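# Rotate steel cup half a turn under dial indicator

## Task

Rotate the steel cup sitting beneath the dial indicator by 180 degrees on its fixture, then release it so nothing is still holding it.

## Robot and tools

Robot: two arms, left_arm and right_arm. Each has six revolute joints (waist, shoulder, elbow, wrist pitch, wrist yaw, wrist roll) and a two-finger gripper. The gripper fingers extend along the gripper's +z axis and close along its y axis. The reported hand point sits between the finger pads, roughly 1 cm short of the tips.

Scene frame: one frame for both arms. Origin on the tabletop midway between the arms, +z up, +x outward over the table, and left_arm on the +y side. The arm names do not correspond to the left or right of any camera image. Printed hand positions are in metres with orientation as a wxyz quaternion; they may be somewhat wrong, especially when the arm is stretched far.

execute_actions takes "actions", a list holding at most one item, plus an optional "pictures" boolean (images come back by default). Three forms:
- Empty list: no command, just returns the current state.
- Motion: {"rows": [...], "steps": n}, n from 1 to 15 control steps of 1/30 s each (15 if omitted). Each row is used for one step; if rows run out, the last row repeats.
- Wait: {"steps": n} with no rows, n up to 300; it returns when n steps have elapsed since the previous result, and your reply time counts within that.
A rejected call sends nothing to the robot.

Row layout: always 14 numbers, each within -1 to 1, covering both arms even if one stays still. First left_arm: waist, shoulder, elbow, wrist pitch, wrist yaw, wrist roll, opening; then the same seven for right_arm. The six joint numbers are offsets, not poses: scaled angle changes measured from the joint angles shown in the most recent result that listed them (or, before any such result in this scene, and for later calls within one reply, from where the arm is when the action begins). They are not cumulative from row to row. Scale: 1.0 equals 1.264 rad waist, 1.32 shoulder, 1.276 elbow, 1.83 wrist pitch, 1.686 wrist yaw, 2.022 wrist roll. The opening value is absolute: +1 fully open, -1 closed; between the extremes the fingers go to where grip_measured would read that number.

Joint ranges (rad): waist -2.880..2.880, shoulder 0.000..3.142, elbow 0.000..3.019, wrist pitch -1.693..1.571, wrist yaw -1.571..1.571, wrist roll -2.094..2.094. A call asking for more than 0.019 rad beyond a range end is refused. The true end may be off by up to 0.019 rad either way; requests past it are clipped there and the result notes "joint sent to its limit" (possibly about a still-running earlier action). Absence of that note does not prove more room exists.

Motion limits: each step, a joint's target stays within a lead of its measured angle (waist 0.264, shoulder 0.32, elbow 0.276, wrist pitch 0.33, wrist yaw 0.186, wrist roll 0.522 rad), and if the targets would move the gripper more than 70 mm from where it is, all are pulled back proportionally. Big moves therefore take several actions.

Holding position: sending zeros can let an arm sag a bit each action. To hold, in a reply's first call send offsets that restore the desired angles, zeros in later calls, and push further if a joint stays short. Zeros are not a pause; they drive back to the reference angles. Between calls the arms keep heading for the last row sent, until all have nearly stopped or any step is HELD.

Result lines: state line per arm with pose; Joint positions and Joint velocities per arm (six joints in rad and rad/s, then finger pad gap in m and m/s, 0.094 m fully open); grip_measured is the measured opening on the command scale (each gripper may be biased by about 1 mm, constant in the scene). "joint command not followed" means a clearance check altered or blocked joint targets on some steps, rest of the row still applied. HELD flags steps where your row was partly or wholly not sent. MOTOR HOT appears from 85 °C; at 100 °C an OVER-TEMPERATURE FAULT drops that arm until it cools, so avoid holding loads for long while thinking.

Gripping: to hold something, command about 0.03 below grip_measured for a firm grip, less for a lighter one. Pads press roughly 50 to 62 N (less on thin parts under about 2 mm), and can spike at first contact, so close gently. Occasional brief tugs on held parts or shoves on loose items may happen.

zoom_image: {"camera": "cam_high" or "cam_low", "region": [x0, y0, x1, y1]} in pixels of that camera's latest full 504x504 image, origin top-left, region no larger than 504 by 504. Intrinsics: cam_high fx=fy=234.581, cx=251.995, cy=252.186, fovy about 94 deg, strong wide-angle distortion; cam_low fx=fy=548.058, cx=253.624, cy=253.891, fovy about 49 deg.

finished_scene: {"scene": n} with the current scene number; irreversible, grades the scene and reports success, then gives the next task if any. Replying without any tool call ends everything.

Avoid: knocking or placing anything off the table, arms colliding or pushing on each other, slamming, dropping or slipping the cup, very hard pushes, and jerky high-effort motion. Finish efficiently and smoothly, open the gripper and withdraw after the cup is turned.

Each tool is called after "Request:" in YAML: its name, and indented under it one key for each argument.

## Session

Request:
execute_actions:
  actions: []

Scene clock: 0.00 s of 4800.00 s.
left_arm: end_effector_position=(+0.2874, +0.8433, +0.2632) grip_measured=+1.000 end_effector_quat_wxyz=(-0.142, +0.865, -0.478, +0.055) | right_arm: end_effector_position=(+0.8094, +0.2857, +0.2327) grip_measured=+1.000 end_effector_quat_wxyz=(+0.196, +0.392, +0.641, +0.629)
Joint positions: left_arm=[ 0.973  1.938  2.041 -1.399  0.136 -0.985  0.094] | right_arm=[ 0.793  2.549  2.495 -0.077 -0.054  1.81   0.094]
Joint velocities: left_arm=[ 0.005  0.005  0.002 -0.012  0.007  0.051  0.   ] | right_arm=[ 0.015 -0.005  0.012  0.002  0.022 -0.037  0.   ]
Motor temperatures (°C, as the motors report them): left_arm=[31 32 33 30 33 32] | right_arm=[32 32 36 32 31 33]

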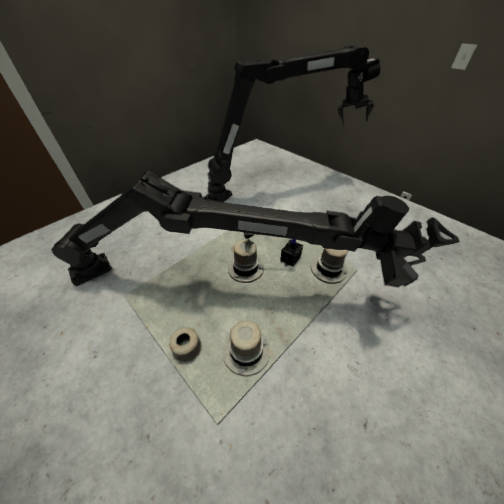

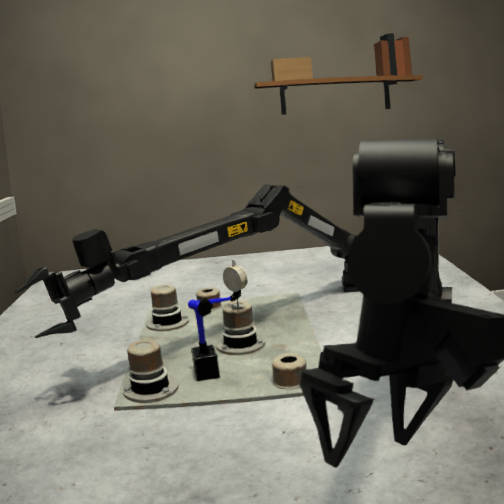

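Request:
execute_actions:
  actions:
    - {"rows": [[0,-0.56,-0.97,0.6,0,0,1, -0.23,-0.83,-1.0,0.17,-0.68,-0.895,1]], "steps": 15}
  pictures: false

Request:
execute_actions:
  actions:
    - {"steps": 25}

Request:
zoom_image:
  camera: "cam_high"
  region: [140, 195, 310, 310]

Request:
zoom_image:
  camera: "cam_low"
  region: [180, 240, 310, 370]

Scene clock: 4.37 s of 4800.00 s.
left_arm: end_effector_position=(+0.2202, +0.6870, +0.2895) grip_measured=+1.000 end_effector_quat_wxyz=(-0.472, +0.760, -0.447, +0.018) | right_arm: end_effector_position=(+0.7904, +0.1897, +0.2251) grip_measured=+1.000 end_effector_quat_wxyz=(+0.204, +0.201, +0.730, +0.620)
Joint positions: left_arm=[ 0.973  1.126  0.927 -0.395  0.136 -0.985  0.094] | right_arm=[ 0.653  2.318  2.055  0.098 -0.454  1.448  0.094]
Joint velocities: left_arm=[ 0.005 -0.571 -1.336  0.584 -0.11  -0.11   0.   ] | right_arm=[-0.444 -0.708 -1.116  0.256 -0.886 -0.901  0.   ]
Motor temperatures (°C, as the motors report them): left_arm=[31 33 34 31 33 32] | right_arm=[32 34 38 32 31 33]
Steps of this call (steps 1 to 90: nothing new was sent; then 0.87 s passed at rest; steps 91 to 105: all 15 steps of this action). Readings (joint positions):
91: left_arm=[0.973 1.921 2.008 -1.356 0.136 -0.985] | right_arm=[0.790 2.544 2.482 -0.066 -0.075 1.794]
92: left_arm=[0.973 1.882 1.933 -1.278 0.136 -0.985] | right_arm=[0.789 2.532 2.455 -0.047 -0.100 1.772]
94: left_arm=[0.973 1.791 1.780 -1.148 0.136 -0.985] | right_arm=[0.779 2.507 2.400 -0.018 -0.148 1.730]
98: left_arm=[0.973 1.562 1.472 -0.878 0.136 -0.985] | right_arm=[0.745 2.451 2.288 0.029 -0.247 1.641]
105: the state above

Scene clock: 5.20 s of 4800.00 s.
left_arm: end_effector_position=(+0.2109, +0.6654, +0.1747) grip_measured=+1.000 end_effector_quat_wxyz=(-0.391, +0.796, -0.461, +0.028) | right_arm: end_effector_position=(+0.4778, +0.0089, +0.4390) grip_measured=+1.000 end_effector_quat_wxyz=(-0.455, +0.453, -0.540, -0.543)
Joint positions: left_arm=[ 0.973  1.216  0.773 -0.332  0.136 -0.985  0.094] | right_arm=[ 0.5    1.425  1.219  0.22  -1.2    0.189  0.094]
Joint velocities: left_arm=[-0.015 -0.005 -0.022  0.012  0.066 -0.051  0.   ] | right_arm=[-0.015 -0.513  0.002  0.12  -0.007 -1.165  0.   ]
Motor temperatures (°C, as the motors report them): left_arm=[31 33 35 31 33 32] | right_arm=[32 34 38 32 31 33]
Steps of this call (steps 1 to 25: the robot went on to your last target). Readings (joint positions):
1: left_arm=[0.973 1.116 0.885 -0.375 0.136 -0.985] | right_arm=[0.637 2.294 2.016 0.106 -0.490 1.415]
2: left_arm=[0.973 1.120 0.850 -0.359 0.136 -0.985] | right_arm=[0.622 2.268 1.974 0.115 -0.526 1.380]
4: left_arm=[0.973 1.155 0.802 -0.346 0.136 -0.985] | right_arm=[0.592 2.209 1.885 0.130 -0.605 1.304]
8: left_arm=[0.973 1.216 0.773 -0.346 0.136 -0.985] | right_arm=[0.537 2.068 1.688 0.156 -0.779 1.134]
25: the state above

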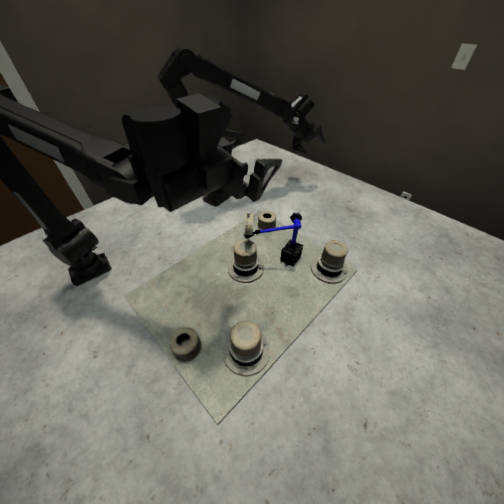

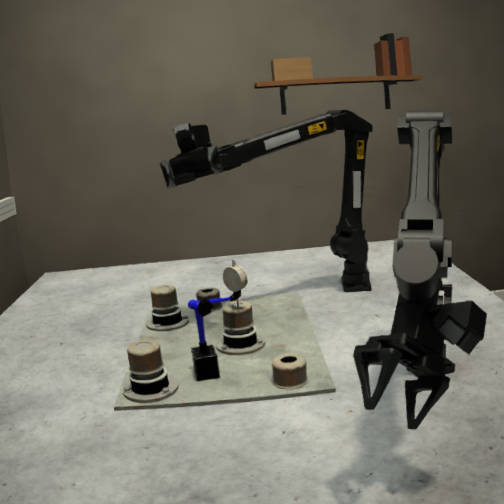

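Region (140, 195, 310, 310) of cam_high's 504x504 image, scaled by 2.965, with more detail than that image has; it fills the top 341 rows of this view, and the rest is white.

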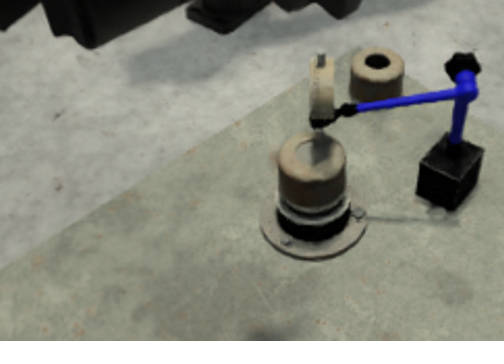

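Region (180, 240, 310, 370) of cam_low's 504x504 image, scaled by 3.877, with more detail than that image has.

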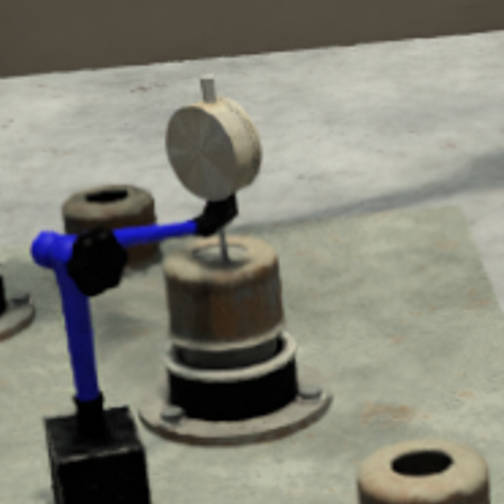

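Request:
execute_actions:
  actions:
    - {"rows": [[0,0,0,0,0,0,1, 0,0.02,-0.05,0.05,0,-0.093,1],[0,0,0,0,0,0,1, 0,0.02,-0.11,0.09,0,-0.093,1],[0,0,0,0,0,0,1, 0,0.02,-0.17,0.13,0,-0.093,1],[0,0,0,0,0,0,1, 0,0.02,-0.23,0.18,0,-0.093,1],[0,0,0,0,0,0,1, 0,0.02,-0.29,0.22,0.02,-0.093,1],[0,0,0,0,0,0,1, 0.01,0.03,-0.35,0.27,0.05,-0.093,1],[0,0,0,0,0,0,1, 0.02,0.05,-0.41,0.32,0.08,-0.093,1],[0,0,0,0,0,0,1, 0.035,0.08,-0.46,0.38,0.11,-0.093,1],[0,0,0,0,0,0,1, 0.05,0.12,-0.51,0.44,0.14,-0.093,1],[0,0,0,0,0,0,1, 0.065,0.16,-0.545,0.49,0.17,-0.093,1],[0,0,0,0,0,0,1, 0.08,0.20,-0.565,0.54,0.20,-0.093,1],[0,0,0,0,0,0,1, 0.092,0.24,-0.565,0.575,0.23,-0.093,1],[0,0,0,0,0,0,1, 0.102,0.28,-0.565,0.605,0.255,-0.093,1],[0,0,0,0,0,0,1, 0.11,0.31,-0.565,0.63,0.278,-0.093,1],[0,0,0,0,0,0,1, 0.11,0.33,-0.565,0.645,0.278,-0.093,1]], "steps": 15}
  pictures: false

Request:
execute_actions:
  actions:
    - {"steps": 14}

Request:
zoom_image:
  camera: "cam_high"
  region: [140, 195, 310, 310]

Request:
zoom_image:
  camera: "cam_low"
  region: [180, 240, 310, 370]

Scene clock: 13.43 s of 4800.00 s.
left_arm: end_effector_position=(+0.2101, +0.6635, +0.1716) grip_measured=+1.000 end_effector_quat_wxyz=(-0.388, +0.797, -0.461, +0.028) | right_arm: end_effector_position=(+0.4244, -0.0235, +0.1350) grip_measured=+1.000 end_effector_quat_wxyz=(+0.526, -0.392, +0.628, +0.418)
Joint positions: left_arm=[ 0.973  1.216  0.767 -0.332  0.136 -0.985  0.094] | right_arm=[ 0.553  1.661  0.565  0.958 -0.801  0.014  0.094]
Joint velocities: left_arm=[-0.015  0.005 -0.002 -0.022 -0.037 -0.007  0.   ] | right_arm=[ 0.474  1.695 -0.696  2.171  1.106 -0.11   0.   ]
Motor temperatures (°C, as the motors report them): left_arm=[31 33 37 31 33 32] | right_arm=[32 34 40 32 31 33]
Steps of this call (steps 1 to 30: the robot went on to your last target; steps 31 to 90: nothing new was sent; then 4.73 s passed at rest; steps 91 to 105: all 15 steps of this action). Readings (joint positions):
91: left_arm=[0.973 1.216 0.773 -0.332 0.136 -0.985] | right_arm=[0.500 1.453 1.204 0.240 -1.200 0.015]
92: left_arm=[0.973 1.216 0.772 -0.332 0.136 -0.985] | right_arm=[0.500 1.450 1.183 0.280 -1.199 0.015]
94: left_arm=[0.973 1.216 0.770 -0.332 0.136 -0.985] | right_arm=[0.500 1.437 1.090 0.396 -1.198 0.014]
98: left_arm=[0.973 1.216 0.767 -0.332 0.136 -0.985] | right_arm=[0.500 1.440 0.850 0.608 -1.101 0.014]
105: the state above

Scene clock: 13.90 s of 4800.00 s.
left_arm: end_effector_position=(+0.2101, +0.6635, +0.1716) grip_measured=+1.000 end_effector_quat_wxyz=(-0.388, +0.797, -0.461, +0.028) | right_arm: end_effector_position=(+0.3817, -0.0076, +0.0957) grip_measured=+1.000 end_effector_quat_wxyz=(+0.569, -0.408, +0.579, +0.417)
Joint positions: left_arm=[ 0.973  1.216  0.767 -0.332  0.136 -0.985  0.094] | right_arm=[ 0.64   1.869  0.481  1.381 -0.734  0.014  0.094]
Joint velocities: left_arm=[-0.005 -0.005  0.017 -0.002  0.11  -0.022  0.   ] | right_arm=[ 0.005 -0.044 -0.012  0.012 -0.051 -0.022  0.   ]
Motor temperatures (°C, as the motors report them): left_arm=[31 33 37 31 33 32] | right_arm=[32 34 40 32 31 33]
Steps of this call (steps 1 to 14: the robot went on to your last target). Readings (joint positions):
1: left_arm=[0.973 1.216 0.767 -0.332 0.136 -0.985] | right_arm=[0.571 1.723 0.541 1.047 -0.762 0.014]
2: left_arm=[0.973 1.216 0.767 -0.332 0.136 -0.985] | right_arm=[0.589 1.788 0.522 1.149 -0.743 0.014]
4: left_arm=[0.973 1.216 0.767 -0.332 0.136 -0.985] | right_arm=[0.621 1.885 0.494 1.286 -0.738 0.014]
8: left_arm=[0.973 1.216 0.767 -0.332 0.136 -0.985] | right_arm=[0.640 1.910 0.481 1.357 -0.735 0.014]
14: the state above

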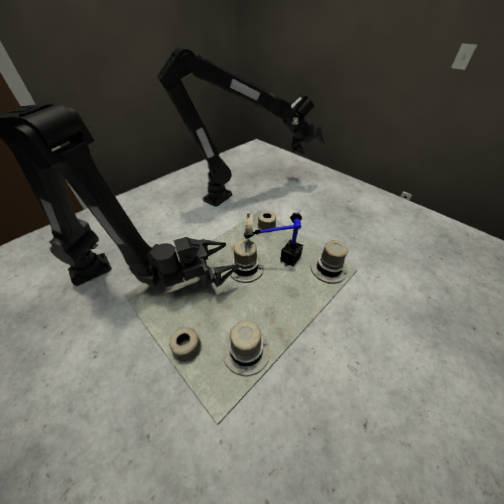

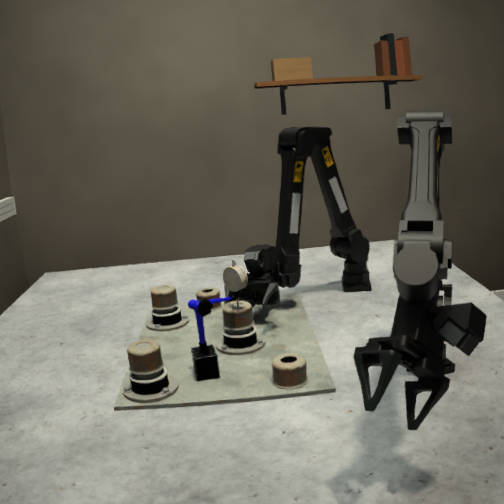

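Region (140, 195, 310, 310) of cam_high's 504x504 image, scaled by 2.965, with more detail than that image has; it fills the top 341 rows of this view, and the rest is white.

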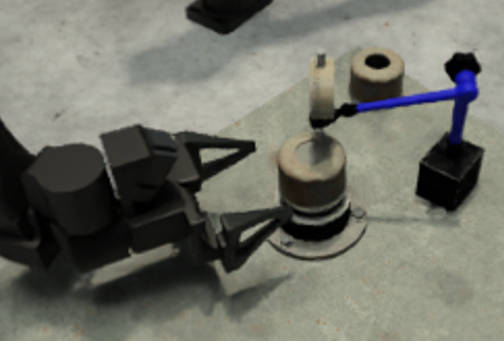

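Region (180, 240, 310, 370) of cam_low's 504x504 image, scaled by 3.877, with more detail than that image has.

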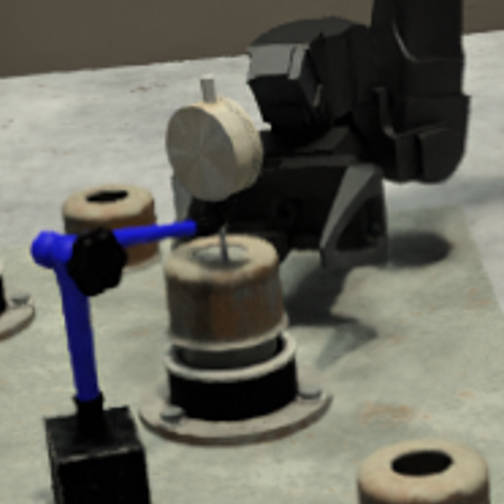

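Request:
execute_actions:
  actions:
    - {"rows": [[0,0,0.01,0,0,0,1, 0,0.015,0.0185,0.012,0,-0.012,1],[0,0,0.01,0,0,0,1, 0,0.03,0.037,0.018,-0.005,-0.012,1],[0,0,0.01,0,0,0,1, 0,0.045,0.0555,0.016,-0.015,-0.012,1],[0,0,0.01,0,0,0,1, 0,0.055,0.074,0.005,-0.029,-0.012,1],[0,0,0.01,0,0,0,1, 0,0.062,0.0925,-0.01,-0.045,-0.012,1],[0,0,0.01,0,0,0,1, 0,0.068,0.111,-0.022,-0.062,-0.012,1],[0,0,0.01,0,0,0,1, 0,0.074,0.1295,-0.033,-0.081,-0.012,1],[0,0,0.01,0,0,0,1, 0,0.080,0.148,-0.044,-0.100,-0.012,1],[0,0,0.01,0,0,0,1, 0,0.087,0.1665,-0.053,-0.121,-0.012,1],[0,0,0.01,0,0,0,1, 0,0.094,0.185,-0.062,-0.142,-0.012,1],[0,0,0.01,0,0,0,1, 0,0.101,0.2035,-0.071,-0.166,-0.012,1],[0,0,0.01,0,0,0,1, 0,0.108,0.222,-0.079,-0.190,-0.012,1],[0,0,0.01,0,0,0,1, 0,0.114,0.24,-0.086,-0.216,-0.012,1],[0,0,0.01,0,0,0,1, 0,0.114,0.24,-0.086,-0.241,-0.012,1],[0,0,0.01,0,0,0,1, 0,0.114,0.24,-0.086,-0.252,-0.012,1]], "steps": 15}
  pictures: false

Request:
execute_actions:
  actions:
    - {"steps": 5}

Request:
zoom_image:
  camera: "cam_high"
  region: [200, 205, 300, 285]

Request:
zoom_image:
  camera: "cam_low"
  region: [180, 240, 310, 370]

Scene clock: 21.33 s of 4800.00 s.
left_arm: end_effector_position=(+0.2101, +0.6635, +0.1716) grip_measured=+1.000 end_effector_quat_wxyz=(-0.388, +0.797, -0.461, +0.028) | right_arm: end_effector_position=(+0.3993, +0.0487, +0.0826) grip_measured=+1.000 end_effector_quat_wxyz=(-0.480, +0.517, -0.484, -0.519)
Joint positions: left_arm=[ 0.973  1.216  0.767 -0.332  0.136 -0.985  0.094] | right_arm=[ 0.64   2.006  0.76   1.243 -1.132  0.004  0.094]
Joint velocities: left_arm=[-0.005 -0.005  0.022  0.017  0.066 -0.037  0.   ] | right_arm=[-0.005  0.083  0.339 -0.173 -0.696  0.037  0.   ]
Motor temperatures (°C, as the motors report them): left_arm=[31 33 37 31 33 32] | right_arm=[32 33 39 32 31 33]
Steps of this call (steps 1 to 30: the robot went on to your last target; steps 31 to 90: nothing new was sent; then 3.93 s passed at rest; steps 91 to 105: all 15 steps of this action). Readings (joint positions):
91: left_arm=[0.973 1.216 0.767 -0.332 0.136 -0.985] | right_arm=[0.640 1.869 0.481 1.381 -0.734 0.012]
92: left_arm=[0.973 1.216 0.767 -0.332 0.136 -0.985] | right_arm=[0.640 1.871 0.483 1.384 -0.737 0.010]
94: left_arm=[0.973 1.216 0.767 -0.332 0.136 -0.985] | right_arm=[0.640 1.889 0.503 1.389 -0.766 0.008]
98: left_arm=[0.973 1.216 0.767 -0.332 0.136 -0.985] | right_arm=[0.640 1.947 0.599 1.346 -0.874 0.005]
105: the state above

Scene clock: 21.50 s of 4800.00 s.
left_arm: end_effector_position=(+0.2101, +0.6635, +0.1716) grip_measured=+1.000 end_effector_quat_wxyz=(-0.388, +0.797, -0.461, +0.028) | right_arm: end_effector_position=(+0.3986, +0.0503, +0.0833) grip_measured=+1.000 end_effector_quat_wxyz=(-0.474, +0.523, -0.477, -0.525)
Joint positions: left_arm=[ 0.973  1.216  0.767 -0.332  0.136 -0.985  0.094] | right_arm=[ 0.64   2.009  0.772  1.235 -1.156  0.003  0.094]
Joint velocities: left_arm=[-0.015  0.005 -0.002 -0.002  0.007 -0.037  0.   ] | right_arm=[-0.005  0.005  0.012 -0.037  0.051 -0.037  0.   ]
Motor temperatures (°C, as the motors report them): left_arm=[31 33 37 31 33 32] | right_arm=[32 33 39 32 31 33]
Steps of this call (steps 1 to 5: the robot went on to your last target). Readings (joint positions):
1: left_arm=[0.973 1.216 0.767 -0.332 0.136 -0.985] | right_arm=[0.640 2.008 0.769 1.239 -1.146 0.004]
2: left_arm=[0.973 1.216 0.767 -0.332 0.136 -0.985] | right_arm=[0.640 2.009 0.772 1.237 -1.151 0.004]
4: left_arm=[0.973 1.216 0.767 -0.332 0.136 -0.985] | right_arm=[0.640 2.009 0.772 1.236 -1.156 0.003]
5: the state above

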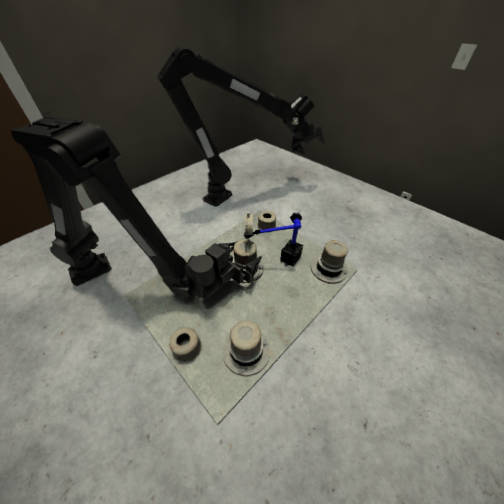

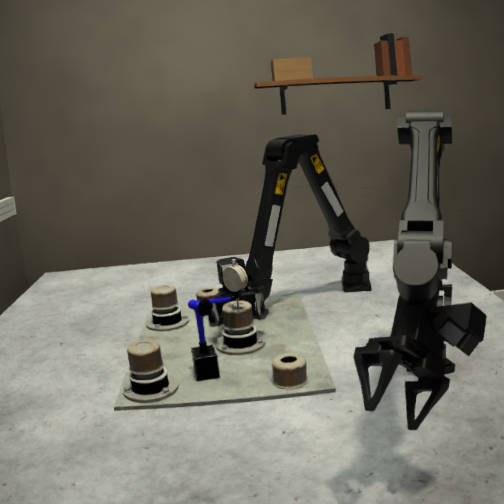

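Region (200, 205, 300, 285) of cam_high's 504x504 image, scaled by 5.040, with more detail than that image has; it fills the top 403 rows of this view, and the rest is white.

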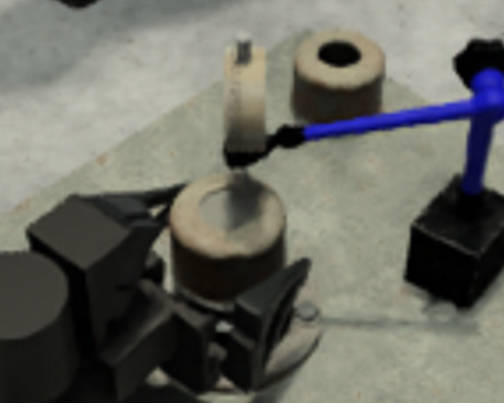

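Region (180, 240, 310, 370) of cam_low's 504x504 image, scaled by 3.877, with more detail than that image has.

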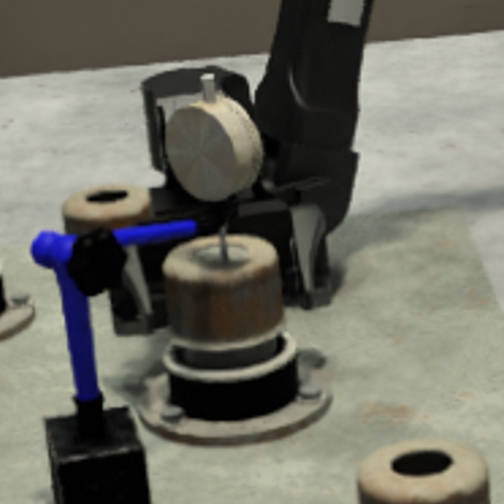

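Request:
execute_actions:
  actions:
    - {"rows": [[0,0,0.01,0,0,0,1, 0,0,0.012,0,0,0,0.88],[0,0,0.01,0,0,0,1, 0,0,0.012,0,0,0,0.76],[0,0,0.01,0,0,0,1, 0,0,0.012,0,0,0,0.66],[0,0,0.01,0,0,0,1, 0,0,0.012,0,0,0,0.59],[0,0,0.01,0,0,0,1, 0,0,0.012,0,0,0,0.54],[0,0,0.01,0,0,0,1, 0,0,0.012,0,0,0,0.5],[0,0,0.01,0,0,0,1, 0,0,0.012,0,0,0,0.46],[0,0,0.01,0,0,0,1, 0,0,0.012,0,0,0,0.42],[0,0,0.01,0,0,0,1, 0,0,0.012,0,0,0,0.38]], "steps": 12}
  pictures: false

Request:
execute_actions:
  actions:
    - {"rows": [[0,0,0.01,0,0,0,1, 0.012,-0.009,-0.015,0.010,0.025,0,0.38],[0,0,0.01,0,0,0,1, 0.024,-0.017,-0.033,0.021,0.06,0,0.38],[0,0,0.01,0,0,0,1, 0.032,-0.023,-0.048,0.028,0.095,0,0.38],[0,0,0.01,0,0,0,1, 0.040,-0.028,-0.063,0.035,0.131,0,0.38],[0,0,0.01,0,0,0,1, 0.050,-0.032,-0.077,0.041,0.167,0,0.38],[0,0,0.01,0,0,0,1, 0.060,-0.036,-0.090,0.048,0.203,0,0.38],[0,0,0.01,0,0,0,1, 0.071,-0.039,-0.102,0.054,0.239,0,0.38],[0,0,0.01,0,0,0,1, 0.083,-0.042,-0.113,0.059,0.275,0,0.38],[0,0,0.01,0,0,0,1, 0.095,-0.045,-0.124,0.065,0.311,0,0.38],[0,0,0.01,0,0,0,1, 0.106,-0.047,-0.133,0.070,0.347,0,0.38]], "steps": 14}
  pictures: false

Scene clock: 27.90 s of 4800.00 s.
left_arm: end_effector_position=(+0.2101, +0.6635, +0.1716) grip_measured=+1.000 end_effector_quat_wxyz=(-0.388, +0.797, -0.461, +0.028) | right_arm: end_effector_position=(+0.3995, +0.0504, +0.0832) grip_measured=+0.451 end_effector_quat_wxyz=(-0.475, +0.522, -0.478, -0.523)
Joint positions: left_arm=[ 0.973  1.216  0.767 -0.332  0.136 -0.985  0.094] | right_arm=[ 0.64   2.009  0.772  1.235 -1.151  0.002  0.068]
Joint velocities: left_arm=[-0.015  0.005  0.007 -0.007  0.037  0.095  0.   ] | right_arm=[-0.015 -0.005  0.007  0.012  0.051  0.022  0.   ]
Motor temperatures (°C, as the motors report them): left_arm=[31 32 38 31 33 32] | right_arm=[32 33 38 32 31 33]
Steps of this call (steps 1 to 30: the robot went on to your last target; steps 31 to 90: nothing new was sent; then 3.00 s passed at rest; steps 91 to 102: all 12 steps of this action). Readings (joint positions):
91: left_arm=[0.973 1.216 0.767 -0.332 0.136 -0.985] | right_arm=[0.640 2.009 0.772 1.235 -1.156 0.003]
92: left_arm=[0.973 1.216 0.767 -0.332 0.136 -0.985] | right_arm=[0.640 2.009 0.772 1.235 -1.156 0.003]
94: left_arm=[0.973 1.216 0.767 -0.332 0.136 -0.985] | right_arm=[0.640 2.009 0.772 1.235 -1.156 0.003]
98: left_arm=[0.973 1.216 0.767 -0.332 0.136 -0.985] | right_arm=[0.640 2.009 0.772 1.235 -1.151 0.002]
102: the state above

Scene clock: 28.37 s of 4800.00 s.
left_arm: end_effector_position=(+0.2101, +0.6635, +0.1716) grip_measured=+1.000 end_effector_quat_wxyz=(-0.388, +0.797, -0.461, +0.028) | right_arm: end_effector_position=(+0.4049, +0.0500, +0.0841) grip_measured=+0.451 end_effector_quat_wxyz=(+0.585, -0.397, +0.585, +0.397)
Joint positions: left_arm=[ 0.973  1.216  0.767 -0.332  0.136 -0.985  0.094] | right_arm=[ 0.758  1.955  0.612  1.345 -0.563  0.001  0.068]
Joint velocities: left_arm=[-0.005  0.005  0.002 -0.012  0.022 -0.007  0.   ] | right_arm=[ 0.005 -0.015  0.002 -0.002  0.037  0.022 -0.   ]
Motor temperatures (°C, as the motors report them): left_arm=[31 32 38 31 33 32] | right_arm=[32 34 38 32 31 33]
Steps of this call (steps 1 to 14: all 14 steps of this action). Readings (joint positions):
1: left_arm=[0.973 1.216 0.767 -0.332 0.136 -0.985] | right_arm=[0.640 2.009 0.770 1.237 -1.140 0.002]
2: left_arm=[0.973 1.216 0.767 -0.332 0.136 -0.985] | right_arm=[0.644 2.005 0.760 1.245 -1.113 0.000]
4: left_arm=[0.973 1.216 0.767 -0.332 0.136 -0.985] | right_arm=[0.661 1.992 0.723 1.270 -1.003 0.000]
8: left_arm=[0.973 1.216 0.767 -0.332 0.136 -0.985] | right_arm=[0.712 1.967 0.652 1.313 -0.751 0.000]
14: the state above

Request:
execute_actions:
  actions:
    - {"rows": [[0,0,0.01,0,0,0,1, 0.018,-0.006,-0.010,0.008,0.0255,0,0.4],[0,0,0.01,0,0,0,1, 0.0345,-0.010,-0.018,0.014,0.061,0,0.4],[0,0,0.01,0,0,0,1, 0.049,-0.012,-0.025,0.017,0.100,0,0.4],[0,0,0.01,0,0,0,1, 0.064,-0.014,-0.031,0.020,0.138,0,0.4],[0,0,0.01,0,0,0,1, 0.080,-0.015,-0.036,0.022,0.178,0,0.4],[0,0,0.01,0,0,0,1, 0.096,-0.016,-0.039,0.024,0.217,0,0.4],[0,0,0.01,0,0,0,1, 0.112,-0.017,-0.042,0.025,0.257,0,0.4],[0,0,0.01,0,0,0,1, 0.1275,-0.017,-0.043,0.026,0.295,0,0.4],[0,0,0.01,0,0,0,1, 0.143,-0.014,-0.041,0.023,0.334,0,0.4],[0,0,0.01,0,0,0,1, 0.160,-0.010,-0.036,0.019,0.374,0,0.4],[0,0,0.01,0,0,0,1, 0.176,-0.006,-0.030,0.015,0.413,0,0.4],[0,0,0.01,0,0,0,1, 0.192,-0.003,-0.024,0.011,0.453,0,0.4],[0,0,0.01,0,0,0,1, 0.208,-0.001,-0.018,0.008,0.492,0,0.4],[0,0,0.01,0,0,0,1, 0.223,0,-0.014,0.006,0.531,0,0.4],[0,0,0.01,0,0,0,1, 0.239,0.002,-0.008,0.003,0.571,0,0.4]], "steps": 15}
  pictures: false

Request:
execute_actions:
  actions:
    - {"rows": [[0,0,0.01,0,0,0,1, 0.043,0.012,0.025,-0.013,0.080,0,0.4],[0,0,0.01,0,0,0,1, 0.057,0.014,0.033,-0.016,0.119,0,0.4],[0,0,0.01,0,0,0,1, 0.0715,0.016,0.043,-0.022,0.160,0,0.4],[0,0,0.01,0,0,0,1, 0.0845,0.019,0.054,-0.027,0.199,0,0.4],[0,0,0.01,0,0,0,1, 0.097,0.023,0.065,-0.032,0.237,0,0.4],[0,0,0.01,0,0,0,1, 0.1095,0.028,0.079,-0.039,0.279,0,0.4],[0,0,0.01,0,0,0,1, 0.120,0.032,0.094,-0.045,0.317,0,0.4],[0,0,0.01,0,0,0,1, 0.131,0.038,0.108,-0.052,0.356,0,0.4],[0,0,0.01,0,0,0,1, 0.141,0.043,0.125,-0.060,0.397,0,0.4],[0,0,0.01,0,0,0,1, 0.149,0.048,0.141,-0.067,0.436,0,0.4],[0,0,0.01,0,0,0,1, 0.157,0.054,0.159,-0.075,0.474,0,0.4],[0,0,0.01,0,0,0,1, 0.163,0.061,0.175,-0.081,0.510,0,0.4],[0,0,0.01,0,0,0,1, 0.167,0.068,0.194,-0.090,0.546,0,0.4],[0,0,0.01,0,0,0,1, 0.170,0.075,0.210,-0.096,0.575,0,0.4]], "steps": 15}
  pictures: false

Request:
execute_actions:
  actions:
    - {"steps": 5}

Request:
zoom_image:
  camera: "cam_high"
  region: [180, 180, 310, 285]

Scene clock: 46.93 s of 4800.00 s.
left_arm: end_effector_position=(+0.2101, +0.6635, +0.1716) grip_measured=+1.000 end_effector_quat_wxyz=(-0.388, +0.797, -0.461, +0.028) | right_arm: end_effector_position=(+0.4103, +0.0456, +0.0846) grip_measured=+0.452 end_effector_quat_wxyz=(+0.679, -0.194, +0.680, +0.197)
Joint positions: left_arm=[ 0.973  1.216  0.767 -0.332  0.136 -0.985  0.094] | right_arm=[1.02  1.944 0.579 1.366 0.331 0.004 0.068]
Joint velocities: left_arm=[-0.005 -0.005  0.002 -0.007  0.051 -0.022  0.   ] | right_arm=[ 0.581  0.044  0.168 -0.149  1.766  0.022  0.   ]
Motor temperatures (°C, as the motors report them): left_arm=[31 32 38 31 33 32] | right_arm=[32 34 37 32 31 33]
Steps of this call (steps 1 to 15: the robot went on to your last target; steps 16 to 90: nothing new was sent; then 15.07 s passed at rest; steps 91 to 105: all 15 steps of this action). Readings (joint positions):
91: left_arm=[0.973 1.216 0.767 -0.332 0.136 -0.985] | right_arm=[0.760 1.955 0.611 1.345 -0.552 0.001]
92: left_arm=[0.973 1.216 0.767 -0.332 0.136 -0.985] | right_arm=[0.767 1.954 0.605 1.350 -0.523 0.002]
94: left_arm=[0.973 1.216 0.767 -0.332 0.136 -0.985] | right_arm=[0.800 1.949 0.588 1.363 -0.404 0.002]
98: left_arm=[0.973 1.216 0.767 -0.332 0.136 -0.985] | right_arm=[0.880 1.941 0.565 1.378 -0.131 0.003]
105: the state above

Scene clock: 47.43 s of 4800.00 s.
left_arm: end_effector_position=(+0.2101, +0.6635, +0.1716) grip_measured=+1.000 end_effector_quat_wxyz=(-0.388, +0.797, -0.461, +0.028) | right_arm: end_effector_position=(+0.4119, +0.0379, +0.0835) grip_measured=+0.452 end_effector_quat_wxyz=(+0.705, +0.070, +0.703, -0.062)
Joint positions: left_arm=[ 0.973  1.216  0.767 -0.332  0.136 -0.985  0.094] | right_arm=[1.215 2.029 0.821 1.212 1.273 0.007 0.068]
Joint velocities: left_arm=[ 0.005 -0.005 -0.012 -0.007  0.037 -0.007  0.   ] | right_arm=[ 0.083  0.161  0.349 -0.173  0.842  0.022 -0.   ]
Motor temperatures (°C, as the motors report them): left_arm=[31 32 38 31 33 32] | right_arm=[32 34 37 32 31 33]
Steps of this call (steps 1 to 15: all 15 steps of this action). Readings (joint positions):
1: left_arm=[0.973 1.216 0.767 -0.332 0.136 -0.985] | right_arm=[1.038 1.946 0.586 1.360 0.397 0.004]
2: left_arm=[0.973 1.216 0.767 -0.332 0.136 -0.985] | right_arm=[1.056 1.948 0.595 1.354 0.461 0.005]
4: left_arm=[0.973 1.216 0.767 -0.332 0.136 -0.985] | right_arm=[1.091 1.954 0.617 1.338 0.593 0.005]
8: left_arm=[0.973 1.216 0.767 -0.332 0.136 -0.985] | right_arm=[1.152 1.975 0.678 1.298 0.857 0.006]
15: the state above

Scene clock: 47.60 s of 4800.00 s.
left_arm: end_effector_position=(+0.2101, +0.6635, +0.1716) grip_measured=+1.000 end_effector_quat_wxyz=(-0.388, +0.797, -0.461, +0.028) | right_arm: end_effector_position=(+0.4120, +0.0376, +0.0833) grip_measured=+0.452 end_effector_quat_wxyz=(+0.704, +0.076, +0.703, -0.069)
Joint positions: left_arm=[ 0.973  1.216  0.767 -0.332  0.136 -0.985  0.094] | right_arm=[1.217 2.032 0.83  1.206 1.294 0.007 0.068]
Joint velocities: left_arm=[-0.005  0.005  0.002 -0.007 -0.125  0.007  0.   ] | right_arm=[-0.005  0.005  0.002 -0.002 -0.051 -0.037 -0.001]
Motor temperatures (°C, as the motors report them): left_arm=[31 32 38 31 33 32] | right_arm=[32 34 37 32 31 33]
Steps of this call (steps 1 to 5: the robot went on to your last target). Readings (joint positions):
1: left_arm=[0.973 1.216 0.767 -0.332 0.136 -0.985] | right_arm=[1.217 2.032 0.829 1.208 1.290 0.007]
2: left_arm=[0.973 1.216 0.767 -0.332 0.136 -0.985] | right_arm=[1.217 2.032 0.830 1.207 1.293 0.007]
4: left_arm=[0.973 1.216 0.767 -0.332 0.136 -0.985] | right_arm=[1.217 2.032 0.830 1.206 1.294 0.007]
5: the state above

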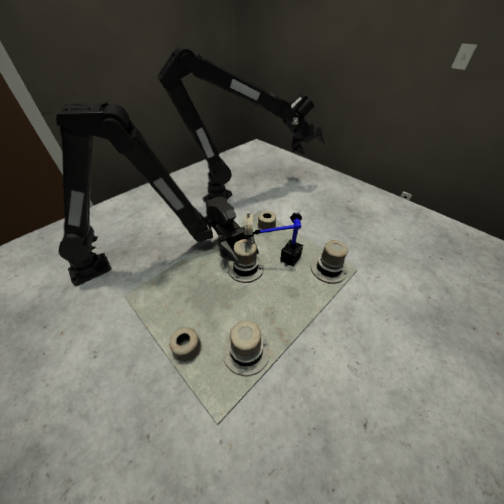

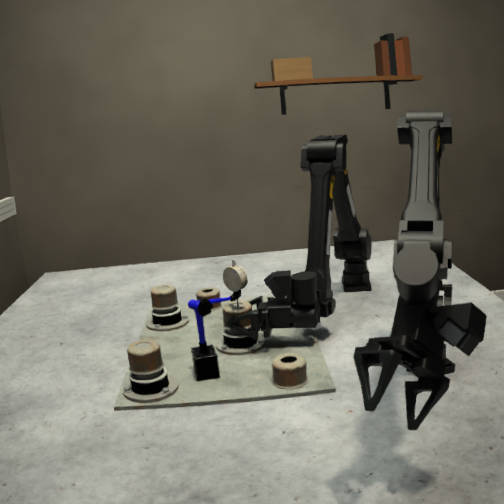

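Region (180, 180, 310, 285) of cam_high's 504x504 image, scaled by 3.877, with more detail than that image has; it fills the top 407 rows of this view, and the rest is white.

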